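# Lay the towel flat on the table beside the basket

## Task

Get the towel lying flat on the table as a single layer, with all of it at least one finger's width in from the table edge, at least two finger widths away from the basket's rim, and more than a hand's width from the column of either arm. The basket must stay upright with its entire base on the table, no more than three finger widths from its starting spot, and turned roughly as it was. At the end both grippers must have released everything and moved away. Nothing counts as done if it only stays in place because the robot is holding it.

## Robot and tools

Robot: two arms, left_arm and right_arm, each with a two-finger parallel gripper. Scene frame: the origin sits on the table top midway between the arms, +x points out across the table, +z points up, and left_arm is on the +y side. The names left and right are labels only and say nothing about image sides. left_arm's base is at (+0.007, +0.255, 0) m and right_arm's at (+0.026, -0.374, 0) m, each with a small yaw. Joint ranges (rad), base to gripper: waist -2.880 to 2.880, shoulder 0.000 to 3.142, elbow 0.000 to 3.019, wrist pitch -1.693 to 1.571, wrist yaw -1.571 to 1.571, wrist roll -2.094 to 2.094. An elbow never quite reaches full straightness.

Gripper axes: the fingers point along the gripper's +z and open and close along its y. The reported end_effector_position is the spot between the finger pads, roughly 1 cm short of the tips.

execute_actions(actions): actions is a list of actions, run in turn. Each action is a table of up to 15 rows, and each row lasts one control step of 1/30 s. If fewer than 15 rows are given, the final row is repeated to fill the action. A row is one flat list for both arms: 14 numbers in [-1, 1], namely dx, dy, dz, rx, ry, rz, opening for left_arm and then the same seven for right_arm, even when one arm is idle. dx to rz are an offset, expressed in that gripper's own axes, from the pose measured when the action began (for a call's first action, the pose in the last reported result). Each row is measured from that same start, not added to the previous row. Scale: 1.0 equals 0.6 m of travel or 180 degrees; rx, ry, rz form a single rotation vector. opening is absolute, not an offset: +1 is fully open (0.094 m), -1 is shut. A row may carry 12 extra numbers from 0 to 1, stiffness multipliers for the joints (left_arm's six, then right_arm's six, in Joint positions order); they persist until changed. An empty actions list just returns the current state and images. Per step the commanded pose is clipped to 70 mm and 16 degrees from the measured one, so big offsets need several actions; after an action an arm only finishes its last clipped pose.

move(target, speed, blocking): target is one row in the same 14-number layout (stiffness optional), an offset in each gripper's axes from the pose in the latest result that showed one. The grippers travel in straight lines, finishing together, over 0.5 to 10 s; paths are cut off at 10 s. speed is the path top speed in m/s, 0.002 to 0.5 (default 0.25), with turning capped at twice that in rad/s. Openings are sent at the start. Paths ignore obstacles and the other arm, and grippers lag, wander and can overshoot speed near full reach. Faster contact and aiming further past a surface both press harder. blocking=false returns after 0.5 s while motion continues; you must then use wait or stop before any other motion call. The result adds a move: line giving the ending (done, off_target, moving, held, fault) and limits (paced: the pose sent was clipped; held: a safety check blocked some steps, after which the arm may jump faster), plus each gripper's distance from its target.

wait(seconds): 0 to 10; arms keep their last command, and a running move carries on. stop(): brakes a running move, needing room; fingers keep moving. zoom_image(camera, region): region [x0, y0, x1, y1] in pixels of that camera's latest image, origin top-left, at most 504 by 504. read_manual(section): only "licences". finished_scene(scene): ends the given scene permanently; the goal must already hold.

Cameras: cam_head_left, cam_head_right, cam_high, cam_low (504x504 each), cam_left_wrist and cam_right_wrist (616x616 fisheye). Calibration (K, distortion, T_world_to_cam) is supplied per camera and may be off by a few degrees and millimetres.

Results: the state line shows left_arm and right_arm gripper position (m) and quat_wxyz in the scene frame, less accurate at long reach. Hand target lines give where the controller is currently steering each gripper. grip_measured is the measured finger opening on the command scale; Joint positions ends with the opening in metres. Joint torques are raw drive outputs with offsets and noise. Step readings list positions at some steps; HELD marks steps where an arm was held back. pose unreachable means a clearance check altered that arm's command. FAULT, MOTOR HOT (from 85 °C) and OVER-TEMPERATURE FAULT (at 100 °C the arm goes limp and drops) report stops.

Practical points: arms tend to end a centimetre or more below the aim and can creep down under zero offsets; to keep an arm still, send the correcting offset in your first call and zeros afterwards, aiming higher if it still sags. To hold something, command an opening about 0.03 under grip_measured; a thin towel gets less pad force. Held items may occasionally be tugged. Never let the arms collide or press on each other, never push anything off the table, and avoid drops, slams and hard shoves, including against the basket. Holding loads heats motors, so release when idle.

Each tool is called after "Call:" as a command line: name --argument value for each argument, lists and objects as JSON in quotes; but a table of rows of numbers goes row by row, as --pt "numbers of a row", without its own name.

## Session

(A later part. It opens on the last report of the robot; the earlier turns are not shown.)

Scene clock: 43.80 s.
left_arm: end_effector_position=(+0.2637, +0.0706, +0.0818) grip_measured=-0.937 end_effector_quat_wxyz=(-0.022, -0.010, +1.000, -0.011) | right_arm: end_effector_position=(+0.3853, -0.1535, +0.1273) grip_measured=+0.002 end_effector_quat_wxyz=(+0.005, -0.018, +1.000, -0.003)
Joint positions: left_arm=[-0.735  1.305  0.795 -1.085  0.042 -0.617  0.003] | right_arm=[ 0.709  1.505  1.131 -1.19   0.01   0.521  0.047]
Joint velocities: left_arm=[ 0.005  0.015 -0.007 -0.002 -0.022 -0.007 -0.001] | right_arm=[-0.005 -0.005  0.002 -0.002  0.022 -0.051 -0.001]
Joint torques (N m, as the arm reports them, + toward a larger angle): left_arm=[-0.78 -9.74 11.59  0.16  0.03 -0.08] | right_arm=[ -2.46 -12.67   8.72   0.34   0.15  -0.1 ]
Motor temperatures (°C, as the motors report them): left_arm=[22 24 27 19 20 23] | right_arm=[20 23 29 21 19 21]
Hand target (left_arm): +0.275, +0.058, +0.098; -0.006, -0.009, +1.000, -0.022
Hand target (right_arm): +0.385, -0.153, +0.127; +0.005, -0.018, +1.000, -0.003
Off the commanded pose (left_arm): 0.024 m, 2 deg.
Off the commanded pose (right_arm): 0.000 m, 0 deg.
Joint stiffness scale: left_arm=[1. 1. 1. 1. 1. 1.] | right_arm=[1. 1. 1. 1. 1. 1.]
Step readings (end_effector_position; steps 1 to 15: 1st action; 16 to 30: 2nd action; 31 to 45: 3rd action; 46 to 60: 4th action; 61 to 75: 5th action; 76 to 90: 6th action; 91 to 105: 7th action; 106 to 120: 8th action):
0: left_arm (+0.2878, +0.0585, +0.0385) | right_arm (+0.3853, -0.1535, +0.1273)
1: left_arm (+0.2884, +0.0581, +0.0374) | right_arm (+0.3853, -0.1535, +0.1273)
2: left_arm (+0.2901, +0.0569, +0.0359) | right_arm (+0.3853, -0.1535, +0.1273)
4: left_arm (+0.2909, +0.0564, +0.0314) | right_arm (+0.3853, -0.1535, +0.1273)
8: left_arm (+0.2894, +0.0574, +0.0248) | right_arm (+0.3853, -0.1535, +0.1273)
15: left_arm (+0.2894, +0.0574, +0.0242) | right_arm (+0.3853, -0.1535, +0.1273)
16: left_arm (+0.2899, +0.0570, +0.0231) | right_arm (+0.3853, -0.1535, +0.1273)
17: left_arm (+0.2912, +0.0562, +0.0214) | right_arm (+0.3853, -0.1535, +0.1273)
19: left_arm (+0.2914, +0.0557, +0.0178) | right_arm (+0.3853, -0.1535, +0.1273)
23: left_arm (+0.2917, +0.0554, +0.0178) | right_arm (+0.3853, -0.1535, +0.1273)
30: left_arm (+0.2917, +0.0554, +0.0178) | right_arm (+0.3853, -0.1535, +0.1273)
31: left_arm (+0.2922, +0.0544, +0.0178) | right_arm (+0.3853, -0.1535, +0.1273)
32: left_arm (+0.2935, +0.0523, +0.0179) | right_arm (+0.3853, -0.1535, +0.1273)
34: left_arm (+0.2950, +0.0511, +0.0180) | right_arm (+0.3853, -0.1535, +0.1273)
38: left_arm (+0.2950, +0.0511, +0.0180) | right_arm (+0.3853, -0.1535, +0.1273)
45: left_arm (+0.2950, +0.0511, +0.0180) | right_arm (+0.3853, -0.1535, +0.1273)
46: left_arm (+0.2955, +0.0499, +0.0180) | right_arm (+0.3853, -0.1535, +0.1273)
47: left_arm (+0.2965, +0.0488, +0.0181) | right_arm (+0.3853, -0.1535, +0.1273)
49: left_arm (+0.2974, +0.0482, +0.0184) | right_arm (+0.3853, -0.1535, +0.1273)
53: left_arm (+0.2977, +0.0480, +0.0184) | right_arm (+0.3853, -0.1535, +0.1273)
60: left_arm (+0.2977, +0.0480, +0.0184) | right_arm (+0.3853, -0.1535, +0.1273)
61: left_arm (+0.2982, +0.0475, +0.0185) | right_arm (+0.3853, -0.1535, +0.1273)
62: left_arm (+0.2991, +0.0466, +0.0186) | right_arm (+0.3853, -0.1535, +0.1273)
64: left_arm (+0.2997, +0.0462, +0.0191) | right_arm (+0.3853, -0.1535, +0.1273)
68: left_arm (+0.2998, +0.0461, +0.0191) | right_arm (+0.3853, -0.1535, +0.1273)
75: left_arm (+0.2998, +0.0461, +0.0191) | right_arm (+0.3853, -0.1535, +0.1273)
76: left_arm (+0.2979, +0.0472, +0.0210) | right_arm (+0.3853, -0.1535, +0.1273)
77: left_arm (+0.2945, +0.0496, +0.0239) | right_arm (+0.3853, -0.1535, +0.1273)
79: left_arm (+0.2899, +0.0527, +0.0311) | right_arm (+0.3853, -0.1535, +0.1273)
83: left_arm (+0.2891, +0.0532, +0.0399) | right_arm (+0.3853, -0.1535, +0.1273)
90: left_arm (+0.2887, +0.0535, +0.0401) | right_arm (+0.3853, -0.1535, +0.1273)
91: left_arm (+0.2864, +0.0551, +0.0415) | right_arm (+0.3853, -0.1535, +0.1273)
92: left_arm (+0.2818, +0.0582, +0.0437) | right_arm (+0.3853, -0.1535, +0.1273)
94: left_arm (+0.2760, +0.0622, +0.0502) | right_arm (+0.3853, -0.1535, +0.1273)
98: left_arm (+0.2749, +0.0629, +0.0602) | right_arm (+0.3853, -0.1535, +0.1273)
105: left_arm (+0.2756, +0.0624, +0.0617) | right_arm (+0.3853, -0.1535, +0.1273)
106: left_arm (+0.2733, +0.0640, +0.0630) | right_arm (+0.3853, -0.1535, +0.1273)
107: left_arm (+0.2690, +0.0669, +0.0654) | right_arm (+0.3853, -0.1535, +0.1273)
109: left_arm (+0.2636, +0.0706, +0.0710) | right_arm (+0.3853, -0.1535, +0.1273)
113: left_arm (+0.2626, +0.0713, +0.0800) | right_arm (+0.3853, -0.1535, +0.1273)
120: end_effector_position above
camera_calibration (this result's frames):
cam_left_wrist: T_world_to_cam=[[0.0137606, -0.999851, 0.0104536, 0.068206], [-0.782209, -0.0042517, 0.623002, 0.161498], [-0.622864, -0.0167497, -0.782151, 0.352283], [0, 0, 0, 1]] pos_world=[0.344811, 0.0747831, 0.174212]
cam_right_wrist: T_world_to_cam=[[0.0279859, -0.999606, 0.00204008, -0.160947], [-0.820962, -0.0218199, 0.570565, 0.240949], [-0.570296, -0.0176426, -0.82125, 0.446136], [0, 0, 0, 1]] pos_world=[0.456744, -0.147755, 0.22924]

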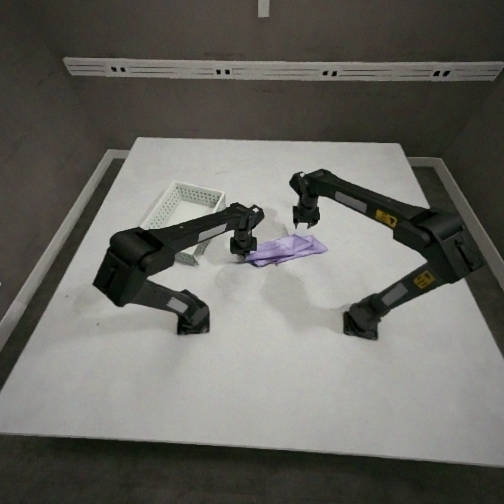

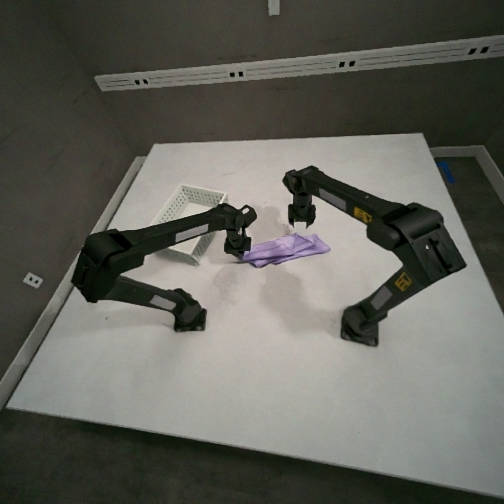

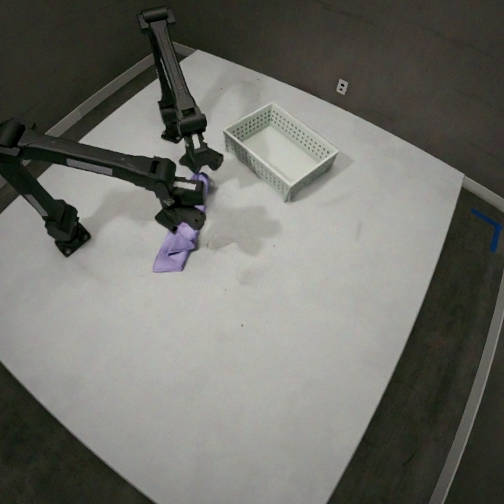

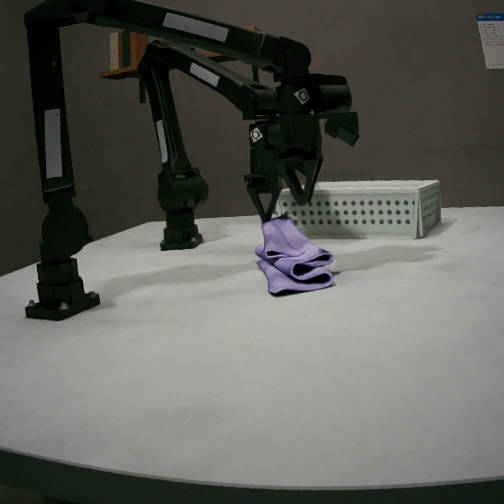

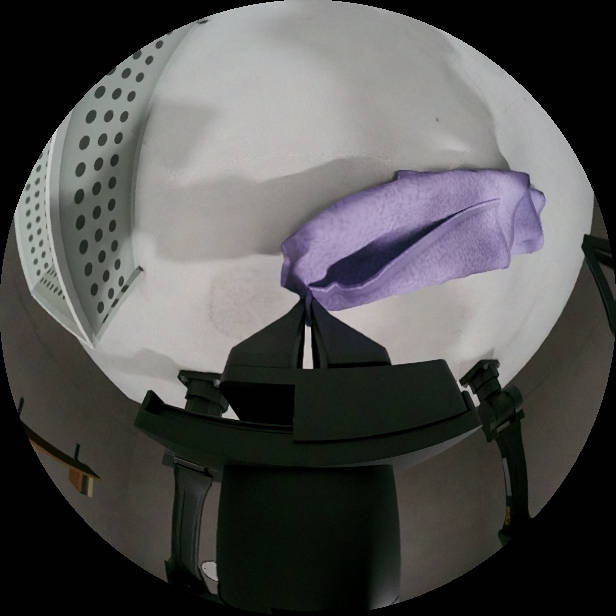

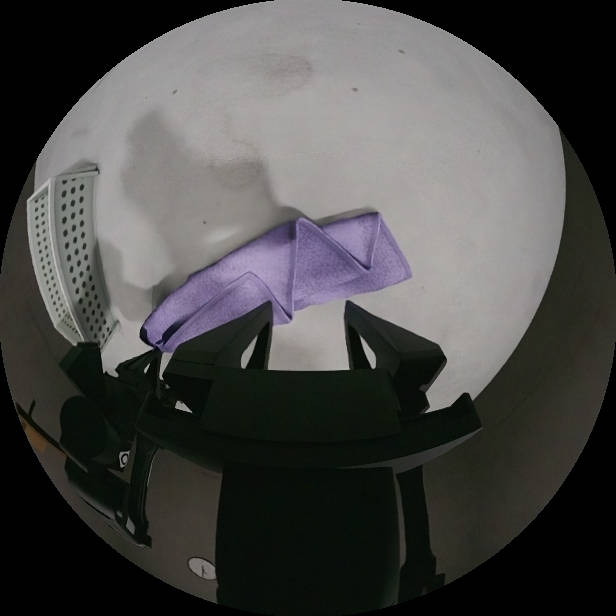

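Call:
move --target '[0.25,-0.05,-0.03,0,0,0,-1,0.1,-0.2,-0.05,0,0,0,0]' --speed 0.1

Call:
zoom_image --camera "cam_high" --region '[110, 140, 260, 290]'

Scene clock: 50.63 s.
left_arm: end_effector_position=(+0.1185, +0.0343, +0.1059) grip_measured=-0.938 end_effector_quat_wxyz=(-0.023, -0.004, +1.000, -0.013) | right_arm: end_effector_position=(+0.3316, -0.2718, +0.1569) grip_measured=+0.002 end_effector_quat_wxyz=(+0.011, -0.014, +1.000, -0.001)
Joint positions: left_arm=[-1.201  1.048  0.669 -1.192  0.052 -1.072  0.003] | right_arm=[ 0.483  1.207  0.926 -1.27   0.009  0.3    0.047]
Joint velocities: left_arm=[-0.005 -0.015  0.002 -0.007  0.022  0.022 -0.   ] | right_arm=[ 0.005 -0.005 -0.017 -0.007  0.11   0.007 -0.001]
Joint torques (N m, as the arm reports them, + toward a larger angle): left_arm=[-0.43 -6.38  8.01  0.16  0.05 -0.14] | right_arm=[-3.02 -7.95  8.8  -0.16 -0.01 -0.19]
Motor temperatures (°C, as the motors report them): left_arm=[22 24 27 19 20 23] | right_arm=[20 23 29 21 19 21]
Hand target (left_arm): +0.115, +0.037, +0.106; -0.025, -0.009, +1.000, -0.010
Hand target (right_arm): +0.328, -0.274, +0.157; +0.004, -0.018, +1.000, -0.002
Off the commanded pose (left_arm): 0.005 m, 1 deg.
Off the commanded pose (right_arm): 0.004 m, 1 deg.
Joint stiffness scale: left_arm=[1. 1. 1. 1. 1. 1.] | right_arm=[1. 1. 1. 1. 1. 1.]
move: done
camera_calibration (this result's frames):
cam_left_wrist: T_world_to_cam=[[0.00228826, -0.999885, 0.0150211, 0.0345456], [-0.780916, 0.00759599, 0.62459, 0.0320951], [-0.624632, -0.0131595, -0.780808, 0.27998], [0, 0, 0, 1]] pos_world=[0.199869, 0.0379822, 0.198046]
cam_right_wrist: T_world_to_cam=[[0.0214878, -0.999769, -0.000983017, -0.275219], [-0.827272, -0.0183325, 0.561503, 0.18189], [-0.561391, -0.0112522, -0.827474, 0.437532], [0, 0, 0, 1]] pos_world=[0.402013, -0.266897, 0.259644]

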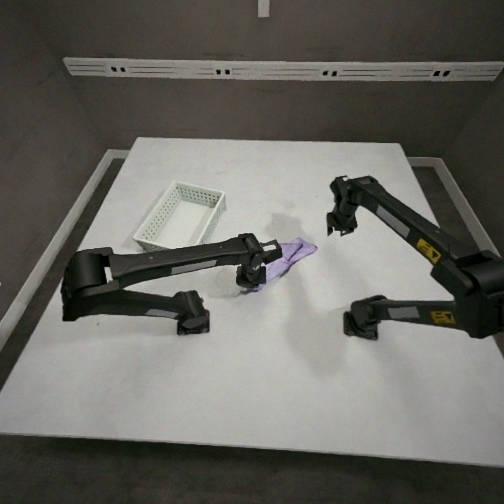

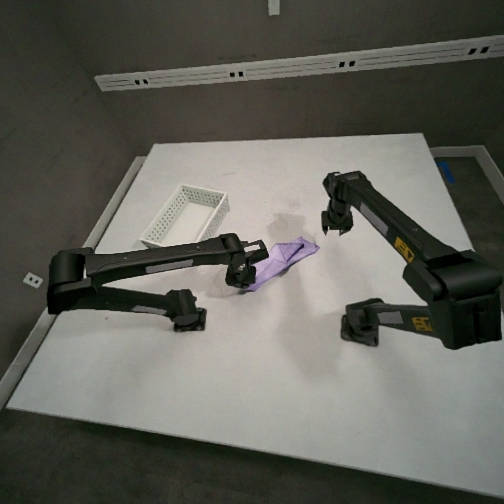

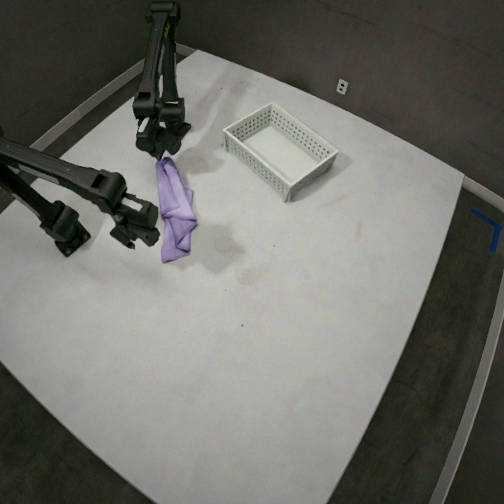

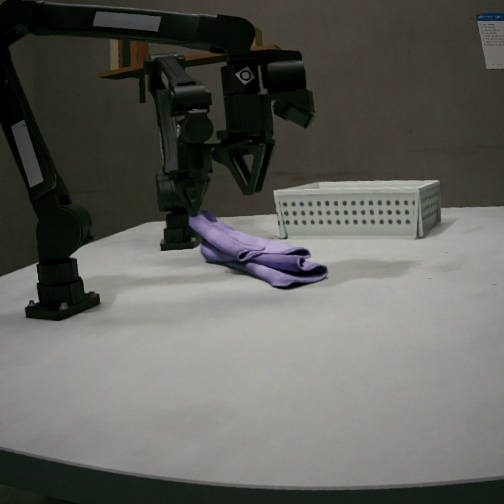

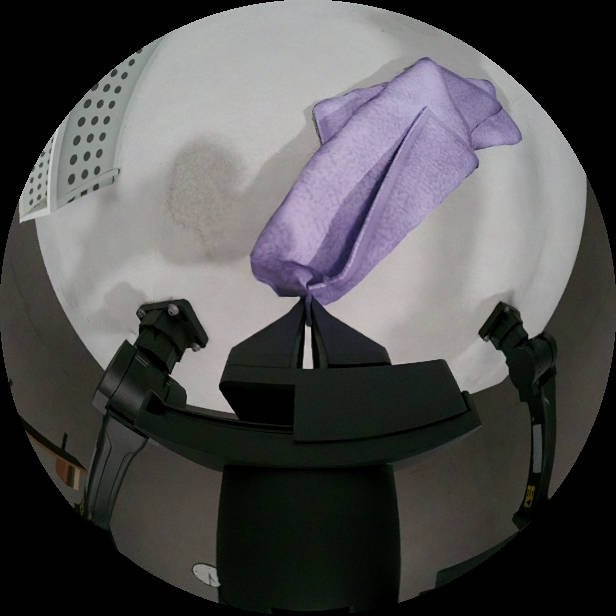

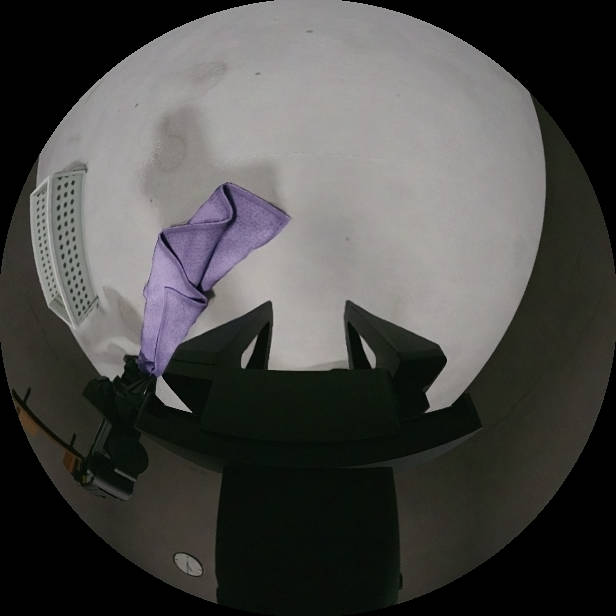

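Region (110, 140, 260, 290) of cam_high's 504x504 image, scaled by 3.360, with more detail than that image has.

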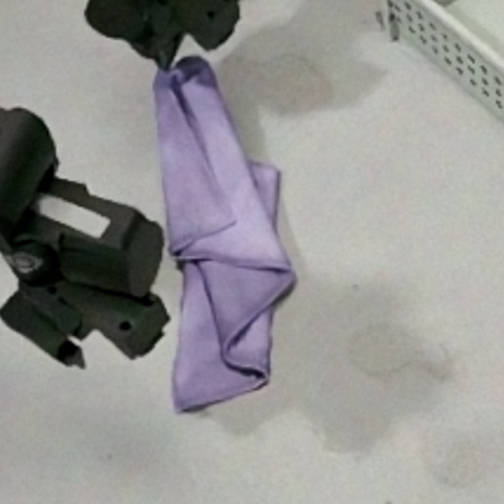

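Call:
move --target '[-0.15,-0.05,-0.66,0,-0.14,0,-1,0.05,-0.1,-0.1,0,0,0,0]' --speed 0.15

Scene clock: 60.30 s.
left_arm: end_effector_position=(+0.2197, +0.0109, +0.4785) grip_measured=-0.950 end_effector_quat_wxyz=(+0.248, +0.014, +0.964, -0.091) | right_arm: end_effector_position=(+0.2929, -0.3319, +0.1974) grip_measured=+0.002 end_effector_quat_wxyz=(-0.008, -0.014, +1.000, -0.005)
Joint positions: left_arm=[-1.153  1.051  1.603 -1.683 -0.313 -0.916  0.002] | right_arm=[ 0.317  1.06   0.926 -1.454  0.007  0.137  0.047]
Joint velocities: left_arm=[-0.005 -0.015  0.012 -0.007 -0.081 -0.037  0.   ] | right_arm=[ 0.005 -0.015 -0.007  0.007  0.007 -0.022  0.   ]
Joint torques (N m, as the arm reports them, + toward a larger angle): left_arm=[ 0.52 -5.37 12.63  1.06 -0.35  0.17] | right_arm=[-3.38 -6.01 13.16 -0.22 -0.03 -0.22]
Motor temperatures (°C, as the motors report them): left_arm=[22 24 28 19 20 23] | right_arm=[20 23 29 21 19 21]
Hand target (left_arm): +0.223, +0.013, +0.497; +0.260, +0.013, +0.960, -0.102
Hand target (right_arm): +0.302, -0.332, +0.216; +0.010, -0.014, +1.000, -0.000
Off the commanded pose (left_arm): 0.021 m, 11 deg.
Off the commanded pose (right_arm): 0.021 m, 2 deg.
Joint stiffness scale: left_arm=[1. 1. 1. 1. 1. 1.] | right_arm=[1. 1. 1. 1. 1. 1.]
joint sent to its limit (left arm) — the command would take joint 4 (wrist pitch) past its lower limit, so that joint was sent only as far as its limit.
move: off_target (left_arm, right_arm)
camera_calibration (this result's frames):
cam_left_wrist: T_world_to_cam=[[-0.0723869, -0.984981, 0.156756, -0.0461794], [-0.988747, 0.0914992, 0.118354, 0.165589], [-0.13092, -0.146425, -0.98052, 0.622433], [0, 0, 0, 1]] pos_world=[0.241872, 0.0305024, 0.597949]
cam_right_wrist: T_world_to_cam=[[0.0197036, -0.999787, 0.006208, -0.335271], [-0.805995, -0.0122097, 0.591796, 0.115812], [-0.591594, -0.0166641, -0.806064, 0.451392], [0, 0, 0, 1]] pos_world=[0.366991, -0.326264, 0.297395]

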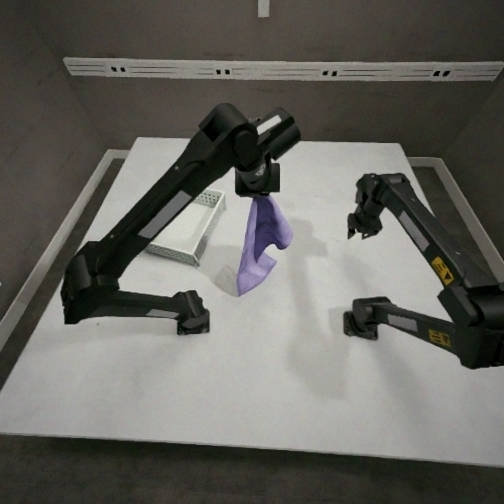

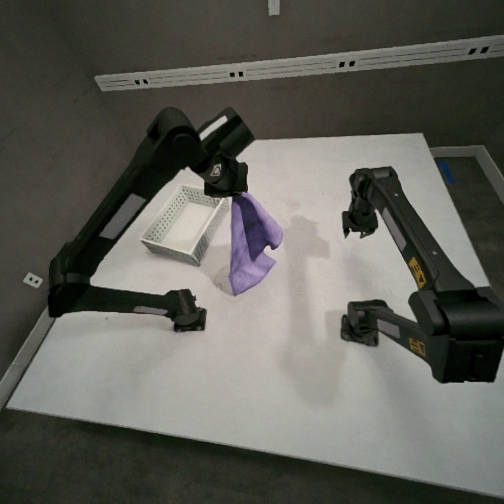

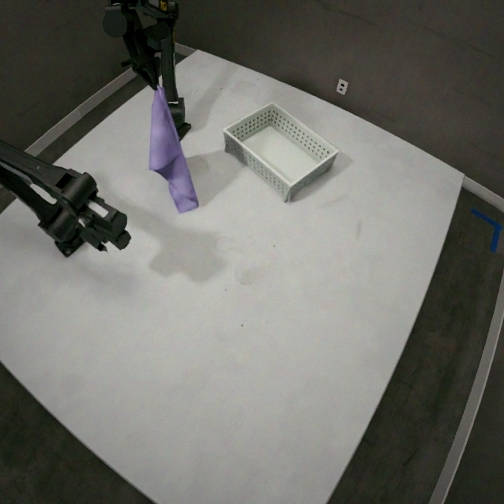

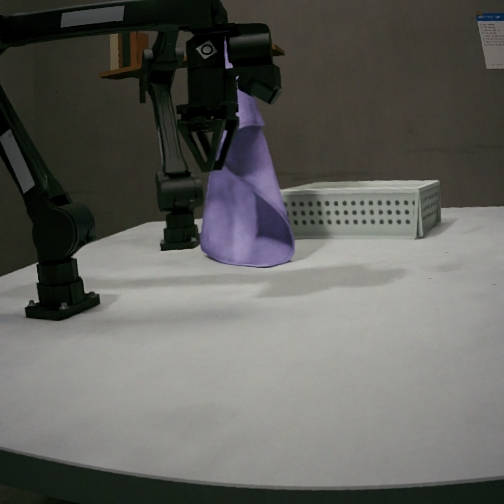

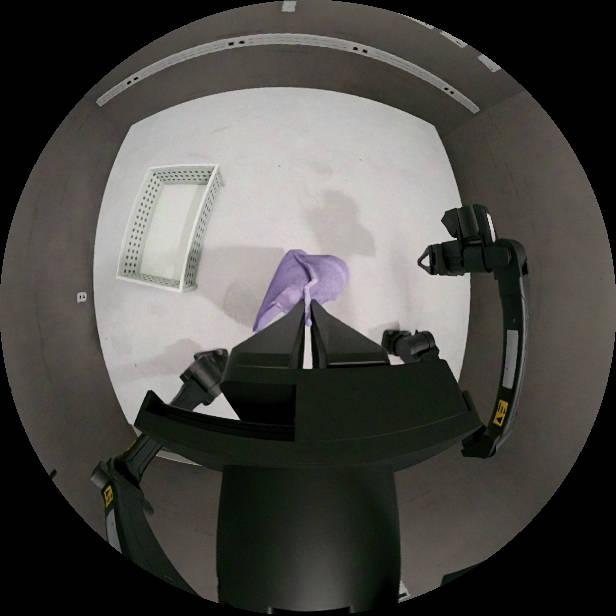

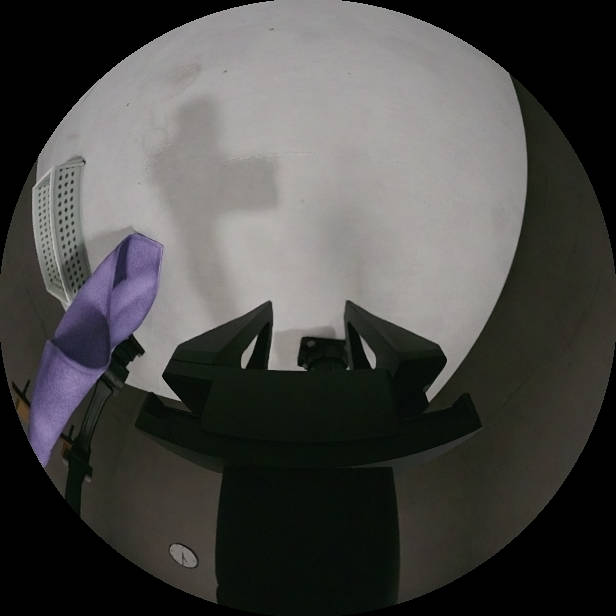

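Call:
zoom_image --camera "cam_head_left" --region '[210, 180, 330, 310]'

Call:
zoom_image --camera "cam_high" --region '[110, 70, 260, 230]'

Call:
zoom_image --camera "cam_low" --region '[150, 40, 350, 290]'

Region (210, 180, 330, 310) of cam_head_left's 504x504 image, scaled by 3.877, with more detail than that image has; it fills the left 465 columns of this view, and the rest is white.

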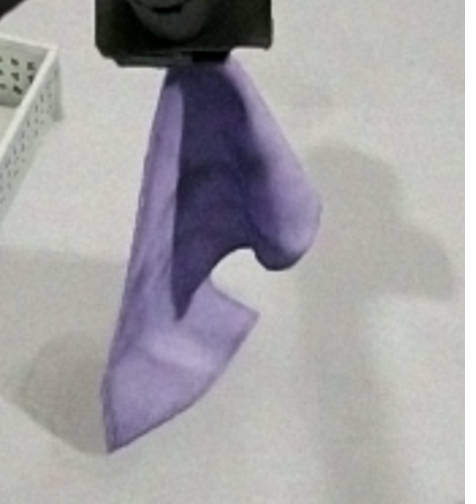

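Region (110, 70, 260, 230) of cam_high's 504x504 image, scaled by 3.150, with more detail than that image has; it fills the left 472 columns of this view, and the rest is white.

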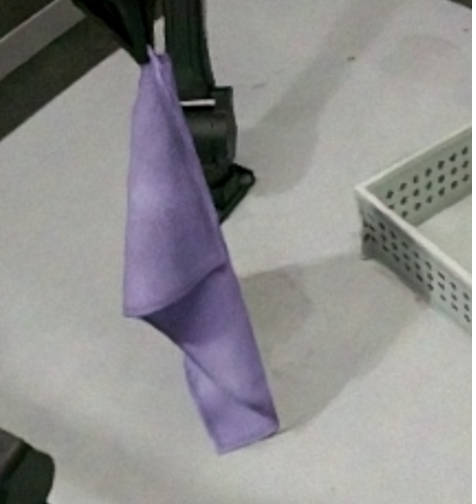

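Region (150, 40, 350, 290) of cam_low's 504x504 image, scaled by 2.016, with more detail than that image has; it fills the left 403 columns of this view, and the rest is white.

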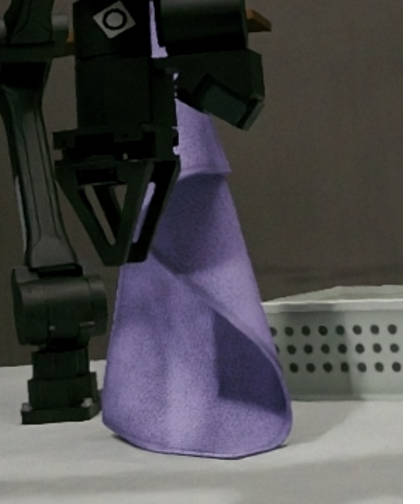

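Call:
move --target '[-0.385,0.108,0.985,-0.058,0.05,0,-1,0.05,-0.05,-0.03,0,0,0,0]' --speed 0.15

Call:
zoom_image --camera "cam_high" --region '[130, 140, 330, 320]'

Scene clock: 77.30 s.
left_arm: end_effector_position=(+0.6950, -0.0193, +0.0591) grip_measured=-0.950 end_effector_quat_wxyz=(+0.159, -0.004, +0.987, +0.003) | right_arm: end_effector_position=(+0.2688, -0.3593, +0.2156) grip_measured=+0.002 end_effector_quat_wxyz=(-0.004, -0.013, +1.000, -0.004)
Joint positions: left_arm=[-0.545  2.207  1.938 -1.01  -0.131 -0.397  0.002] | right_arm=[ 0.222  0.97   0.918 -1.526  0.007  0.042  0.047]
Joint velocities: left_arm=[ 0.005 -0.005  0.012 -0.022 -0.022 -0.051  0.001] | right_arm=[-0.005 -0.005 -0.017  0.012 -0.051  0.007  0.   ]
Joint torques (N m, as the arm reports them, + toward a larger angle): left_arm=[  0.37 -24.13  13.67   0.9   -0.12   0.14] | right_arm=[-3.16 -4.65  9.02 -0.17  0.12 -0.22]
Motor temperatures (°C, as the motors report them): left_arm=[22 24 30 19 20 23] | right_arm=[20 23 31 21 19 21]
Hand target (left_arm): +0.711, -0.021, +0.075; +0.176, -0.002, +0.984, -0.003
Hand target (right_arm): +0.264, -0.362, +0.216; -0.008, -0.014, +1.000, -0.004
Off the commanded pose (left_arm): 0.020 m, 2 deg.
Off the commanded pose (right_arm): 0.006 m, 1 deg.
Joint stiffness scale: left_arm=[1. 1. 1. 1. 1. 1.] | right_arm=[1. 1. 1. 1. 1. 1.]
move: off_target (left_arm)
camera_calibration (this result's frames):
cam_left_wrist: T_world_to_cam=[[0.00672333, -0.99985, -0.0159801, -0.0208685], [-0.952217, -0.0112811, 0.305214, 0.649496], [-0.305349, 0.0131644, -0.95215, 0.391557], [0, 0, 0, 1]] pos_world=[0.738163, -0.018693, 0.174252]
cam_right_wrist: T_world_to_cam=[[0.0192686, -0.999806, 0.00419354, -0.361818], [-0.811099, -0.0131791, 0.58476, 0.0878476], [-0.584591, -0.0146689, -0.811195, 0.451338], [0, 0, 0, 1]] pos_world=[0.342073, -0.353969, 0.316271]

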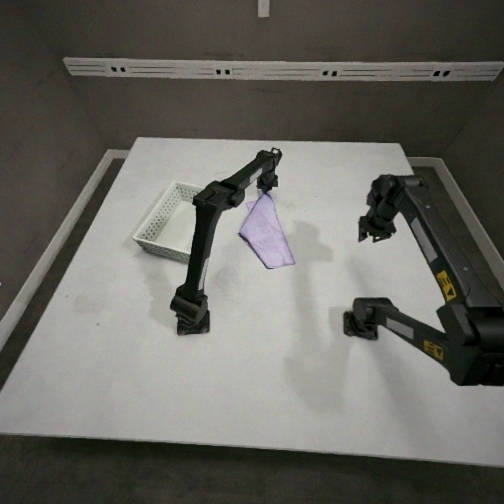

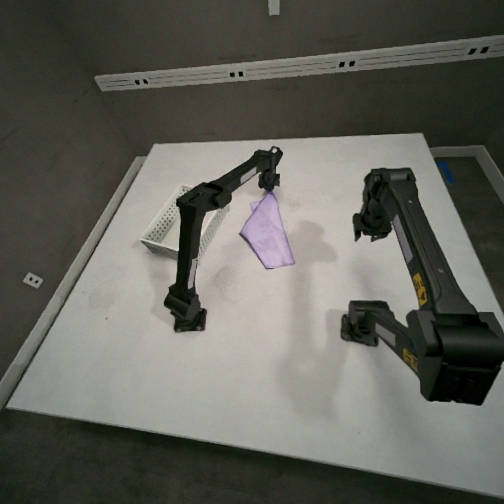

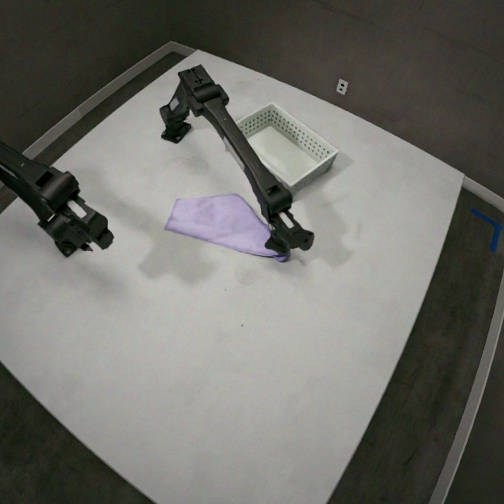

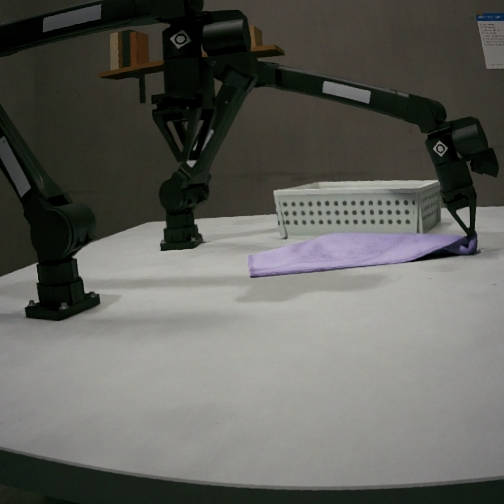

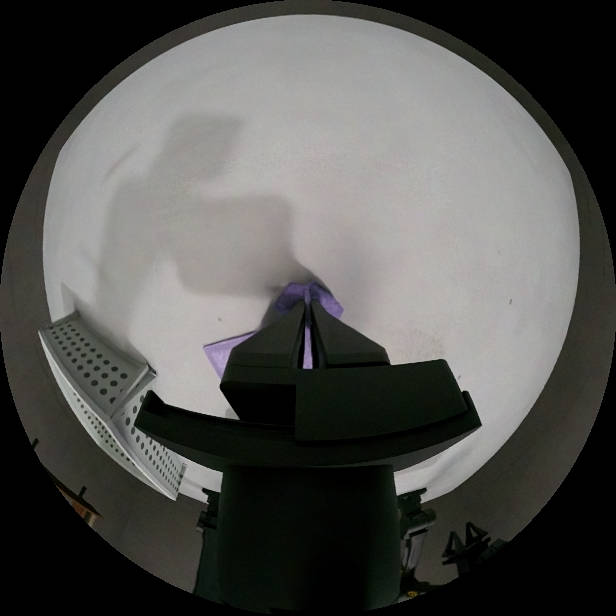

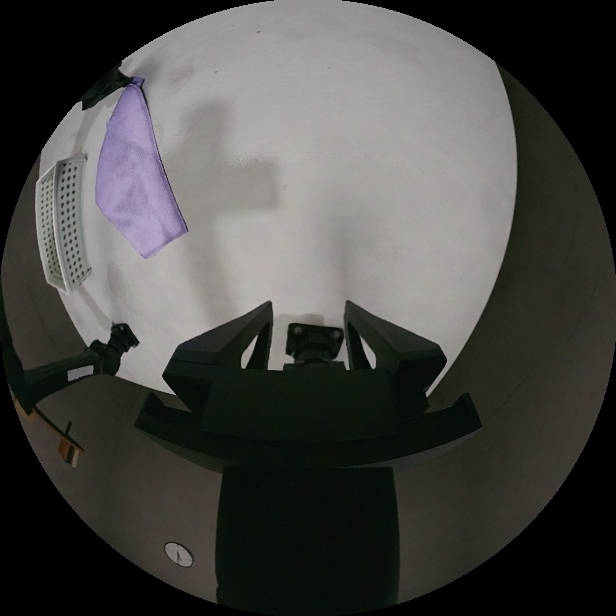

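Region (130, 140, 330, 320) of cam_high's 504x504 image, scaled by 2.520, with more detail than that image has; it fills the top 454 rows of this view, and the rest is white.

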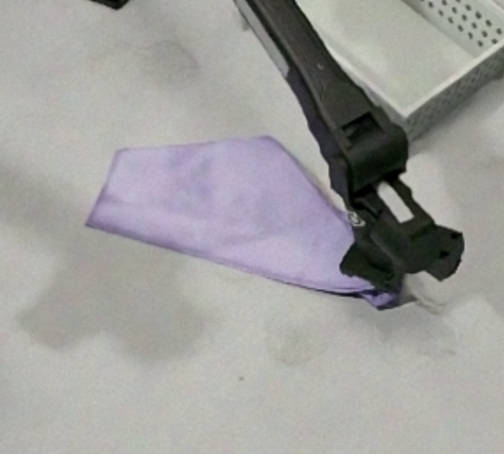

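Call:
move --target '[0,0,-0.02,0,0,0,-1,-0.03,0.375,0.27,0,0,0,0]' --speed 0.2

Scene clock: 83.93 s.
left_arm: end_effector_position=(+0.6932, -0.0185, +0.0585) grip_measured=-0.950 end_effector_quat_wxyz=(+0.155, -0.004, +0.988, +0.004) | right_arm: end_effector_position=(+0.2671, -0.1503, +0.0439) grip_measured=+0.002 end_effector_quat_wxyz=(-0.018, -0.019, +0.999, -0.021)
Joint positions: left_arm=[-0.545  2.207  1.938 -1.018 -0.131 -0.397  0.002] | right_arm=[ 0.907  1.427  0.794 -0.994  0.006  0.715  0.047]
Joint velocities: left_arm=[ 0.005  0.005  0.002  0.002 -0.051  0.051  0.001] | right_arm=[-0.024 -0.015 -0.002 -0.002  0.051  0.022  0.   ]
Joint torques (N m, as the arm reports them, + toward a larger angle): left_arm=[ -0.25 -26.48   9.07   0.73  -0.09   0.  ] | right_arm=[-1.73 -9.   10.39  0.69  0.25  0.02]
Motor temperatures (°C, as the motors report them): left_arm=[22 25 30 19 20 23] | right_arm=[20 23 30 21 19 21]
Hand target (left_arm): +0.691, -0.020, +0.070; +0.159, -0.004, +0.987, +0.003
Hand target (right_arm): +0.280, -0.137, +0.053; -0.001, -0.014, +1.000, -0.007
Off the commanded pose (left_arm): 0.012 m, 0 deg.
Off the commanded pose (right_arm): 0.021 m, 3 deg.
Joint stiffness scale: left_arm=[1. 1. 1. 1. 1. 1.] | right_arm=[1. 1. 1. 1. 1. 1.]
move: off_target (left_arm, right_arm)
camera_calibration (this result's frames):
cam_left_wrist: T_world_to_cam=[[0.00658722, -0.999791, -0.0193649, -0.0197908], [-0.949838, -0.0123109, 0.3125, 0.645869], [-0.312673, 0.016335, -0.94972, 0.395436], [0, 0, 0, 1]] pos_world=[0.737243, -0.0182949, 0.173337]
cam_right_wrist: T_world_to_cam=[[0.0314778, -0.998783, 0.0379816, -0.156651], [-0.793539, -0.00186872, 0.608516, 0.185614], [-0.607704, -0.0492946, -0.792632, 0.314204], [0, 0, 0, 1]] pos_world=[0.343166, -0.140625, 0.142049]

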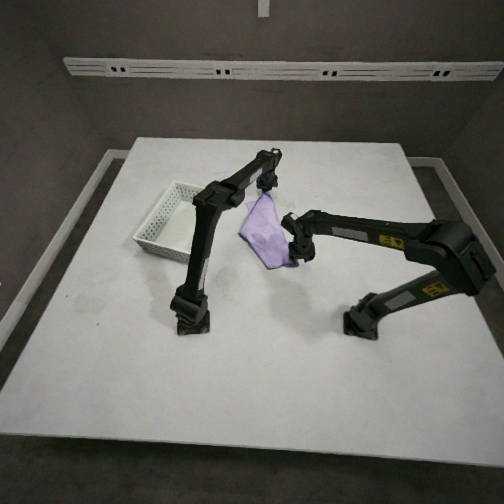

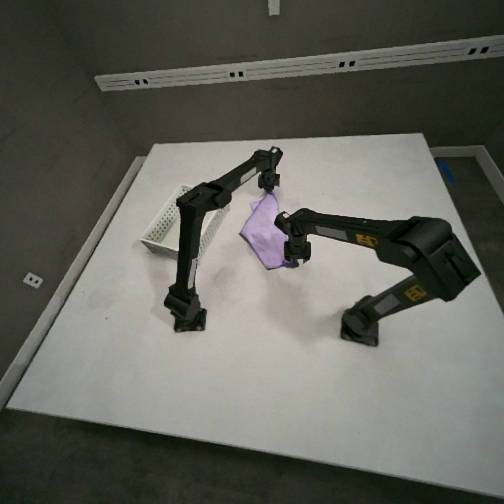

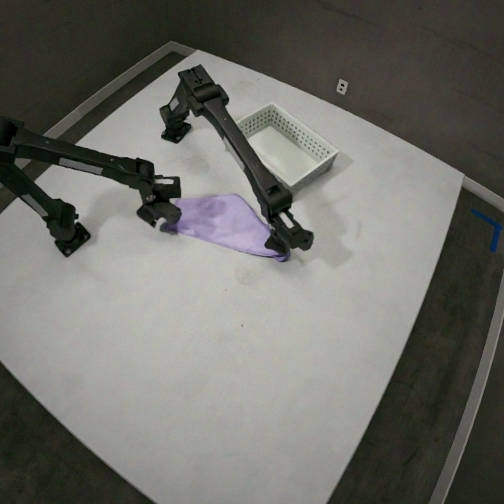

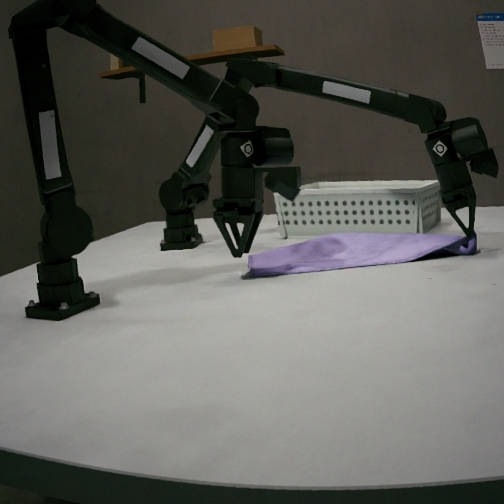

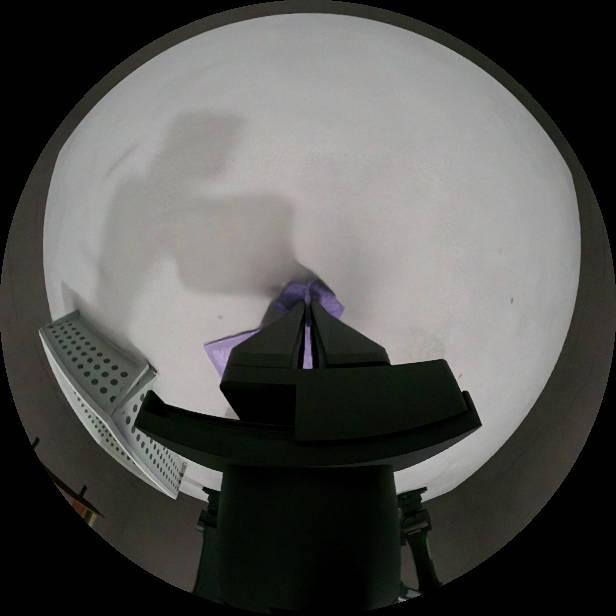

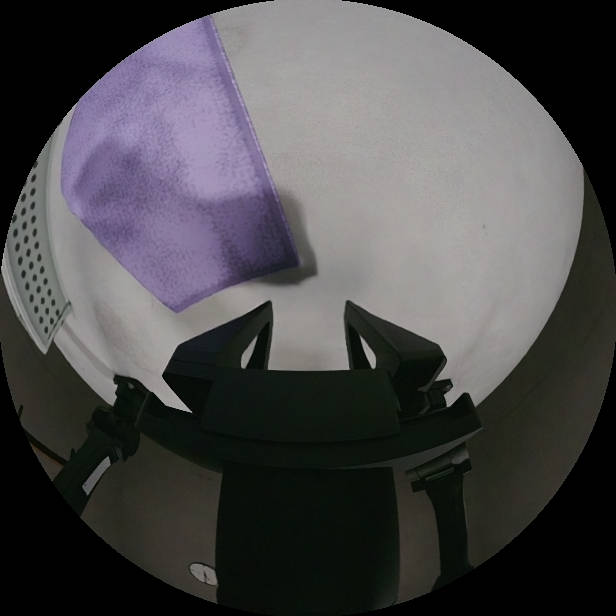

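Call:
execute_actions --actions '[[[0,0,-0.02,0,0,0,-1,-0.045,0.03,0.01,0,0,0,0]],[[0,0,0,0,0,0,-1,0,0,0.035,0,0,0,0]],[[0,0,0,0,0,0,-1,0,0,0.035,0,0,0,0]],[[0,0,0,0,0,0,-1,0,0,0.02,0,0,0,0]]]'

Scene clock: 88.87 s.
left_arm: end_effector_position=(+0.6916, -0.0178, +0.0585) grip_measured=-0.950 end_effector_quat_wxyz=(+0.152, -0.003, +0.988, +0.006) | right_arm: end_effector_position=(+0.2778, -0.1411, +0.0061) grip_measured=+0.001 end_effector_quat_wxyz=(-0.022, -0.019, +0.999, -0.024)
Joint positions: left_arm=[-0.545  2.206  1.938 -1.026 -0.131 -0.397  0.002] | right_arm=[ 0.904  1.543  0.795 -0.889  0.005  0.714  0.047]
Joint velocities: left_arm=[ 0.005 -0.005  0.002 -0.002 -0.007  0.051 -0.   ] | right_arm=[ 0.005 -0.015  0.012 -0.002  0.022 -0.081 -0.   ]
Joint torques (N m, as the arm reports them, + toward a larger angle): left_arm=[ -0.17 -24.99   9.25   1.05  -0.08   0.02] | right_arm=[-2.47 -8.84  5.6   1.31  0.14 -0.09]
Motor temperatures (°C, as the motors report them): left_arm=[22 25 30 19 20 23] | right_arm=[20 23 30 21 19 21]
Hand target (left_arm): +0.692, -0.018, +0.059; +0.152, -0.003, +0.988, +0.006
Hand target (right_arm): +0.276, -0.143, -0.005; -0.024, -0.019, +0.999, -0.025
Off the commanded pose (left_arm): 0.000 m, 0 deg.
Off the commanded pose (right_arm): 0.012 m, 0 deg.
Joint stiffness scale: left_arm=[1. 1. 1. 1. 1. 1.] | right_arm=[1. 1. 1. 1. 1. 1.]
Step readings (end_effector_position; steps 1 to 15: 1st action; 16 to 30: 2nd action; 31 to 45: 3rd action; 46 to 60: 4th action):
0: left_arm (+0.6932, -0.0185, +0.0585) | right_arm (+0.2671, -0.1503, +0.0439)
1: left_arm (+0.6929, -0.0184, +0.0584) | right_arm (+0.2680, -0.1496, +0.0433)
2: left_arm (+0.6923, -0.0181, +0.0585) | right_arm (+0.2704, -0.1475, +0.0424)
4: left_arm (+0.6917, -0.0179, +0.0583) | right_arm (+0.2760, -0.1426, +0.0381)
8: left_arm (+0.6916, -0.0178, +0.0582) | right_arm (+0.2789, -0.1402, +0.0299)
15: left_arm (+0.6916, -0.0178, +0.0585) | right_arm (+0.2788, -0.1403, +0.0294)
16: left_arm (+0.6916, -0.0178, +0.0585) | right_arm (+0.2792, -0.1400, +0.0281)
17: left_arm (+0.6916, -0.0178, +0.0585) | right_arm (+0.2800, -0.1393, +0.0261)
19: left_arm (+0.6916, -0.0178, +0.0585) | right_arm (+0.2787, -0.1405, +0.0209)
23: left_arm (+0.6916, -0.0178, +0.0585) | right_arm (+0.2758, -0.1432, +0.0141)
30: left_arm (+0.6916, -0.0178, +0.0585) | right_arm (+0.2761, -0.1429, +0.0133)
31: left_arm (+0.6916, -0.0178, +0.0585) | right_arm (+0.2764, -0.1426, +0.0121)
32: left_arm (+0.6916, -0.0178, +0.0585) | right_arm (+0.2775, -0.1416, +0.0101)
34: left_arm (+0.6916, -0.0178, +0.0585) | right_arm (+0.2769, -0.1419, +0.0059)
38: left_arm (+0.6916, -0.0178, +0.0585) | right_arm (+0.2773, -0.1415, +0.0061)
45: left_arm (+0.6916, -0.0178, +0.0585) | right_arm (+0.2773, -0.1415, +0.0061)
46: left_arm (+0.6916, -0.0178, +0.0585) | right_arm (+0.2777, -0.1411, +0.0061)
47: left_arm (+0.6916, -0.0178, +0.0585) | right_arm (+0.2779, -0.1409, +0.0062)
49: left_arm (+0.6916, -0.0178, +0.0585) | right_arm (+0.2777, -0.1412, +0.0061)
53: left_arm (+0.6916, -0.0178, +0.0585) | right_arm (+0.2778, -0.1411, +0.0061)
60: end_effector_position above
camera_calibration (this result's frames):
cam_left_wrist: T_world_to_cam=[[0.00645647, -0.999734, -0.0221333, -0.0188361], [-0.94785, -0.0131715, 0.318444, 0.642615], [-0.318651, 0.0189231, -0.947683, 0.399018], [0, 0, 0, 1]] pos_world=[0.736372, -0.0179176, 0.173089]
cam_right_wrist: T_world_to_cam=[[0.0305936, -0.99858, 0.0436199, -0.146124], [-0.788599, 0.00269967, 0.614901, 0.2163], [-0.614146, -0.0532106, -0.787397, 0.292431], [0, 0, 0, 1]] pos_world=[0.35464, -0.13094, 0.10363]

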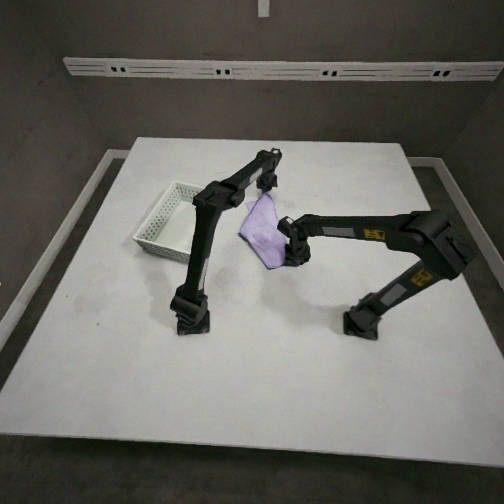

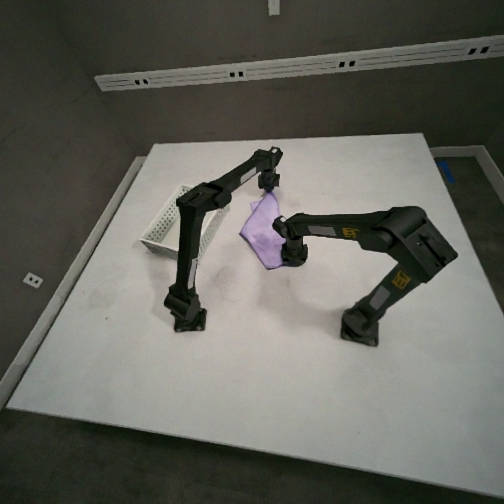

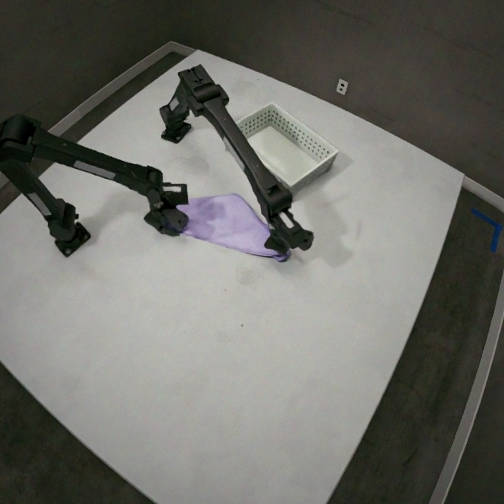

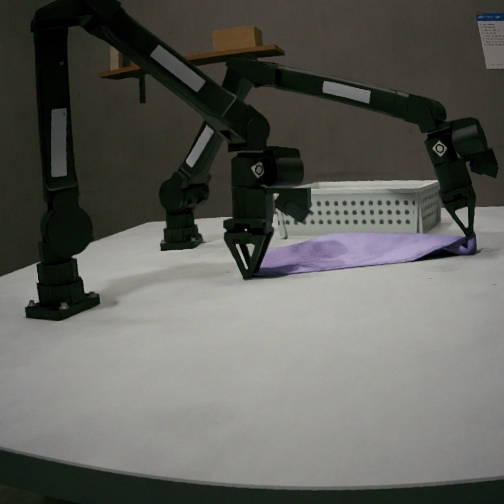

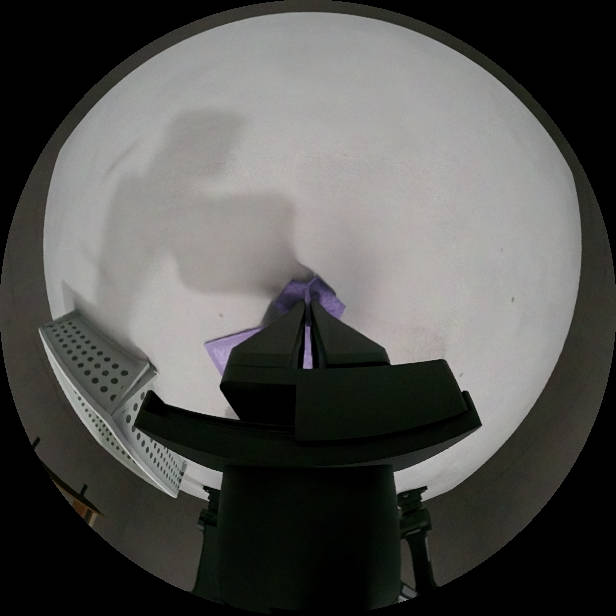

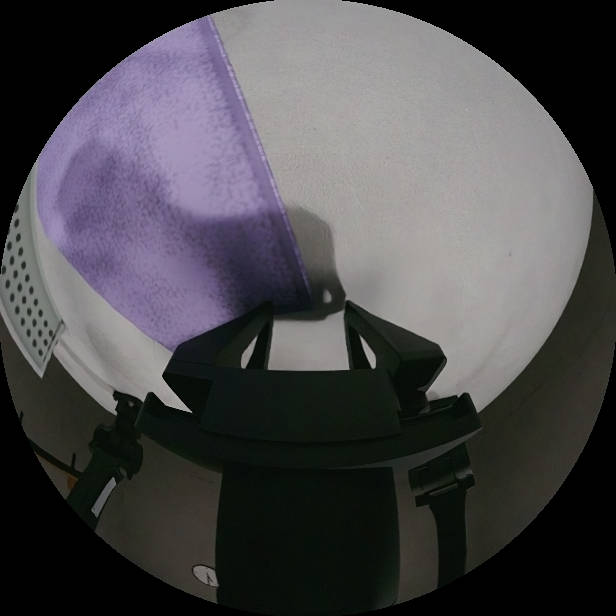

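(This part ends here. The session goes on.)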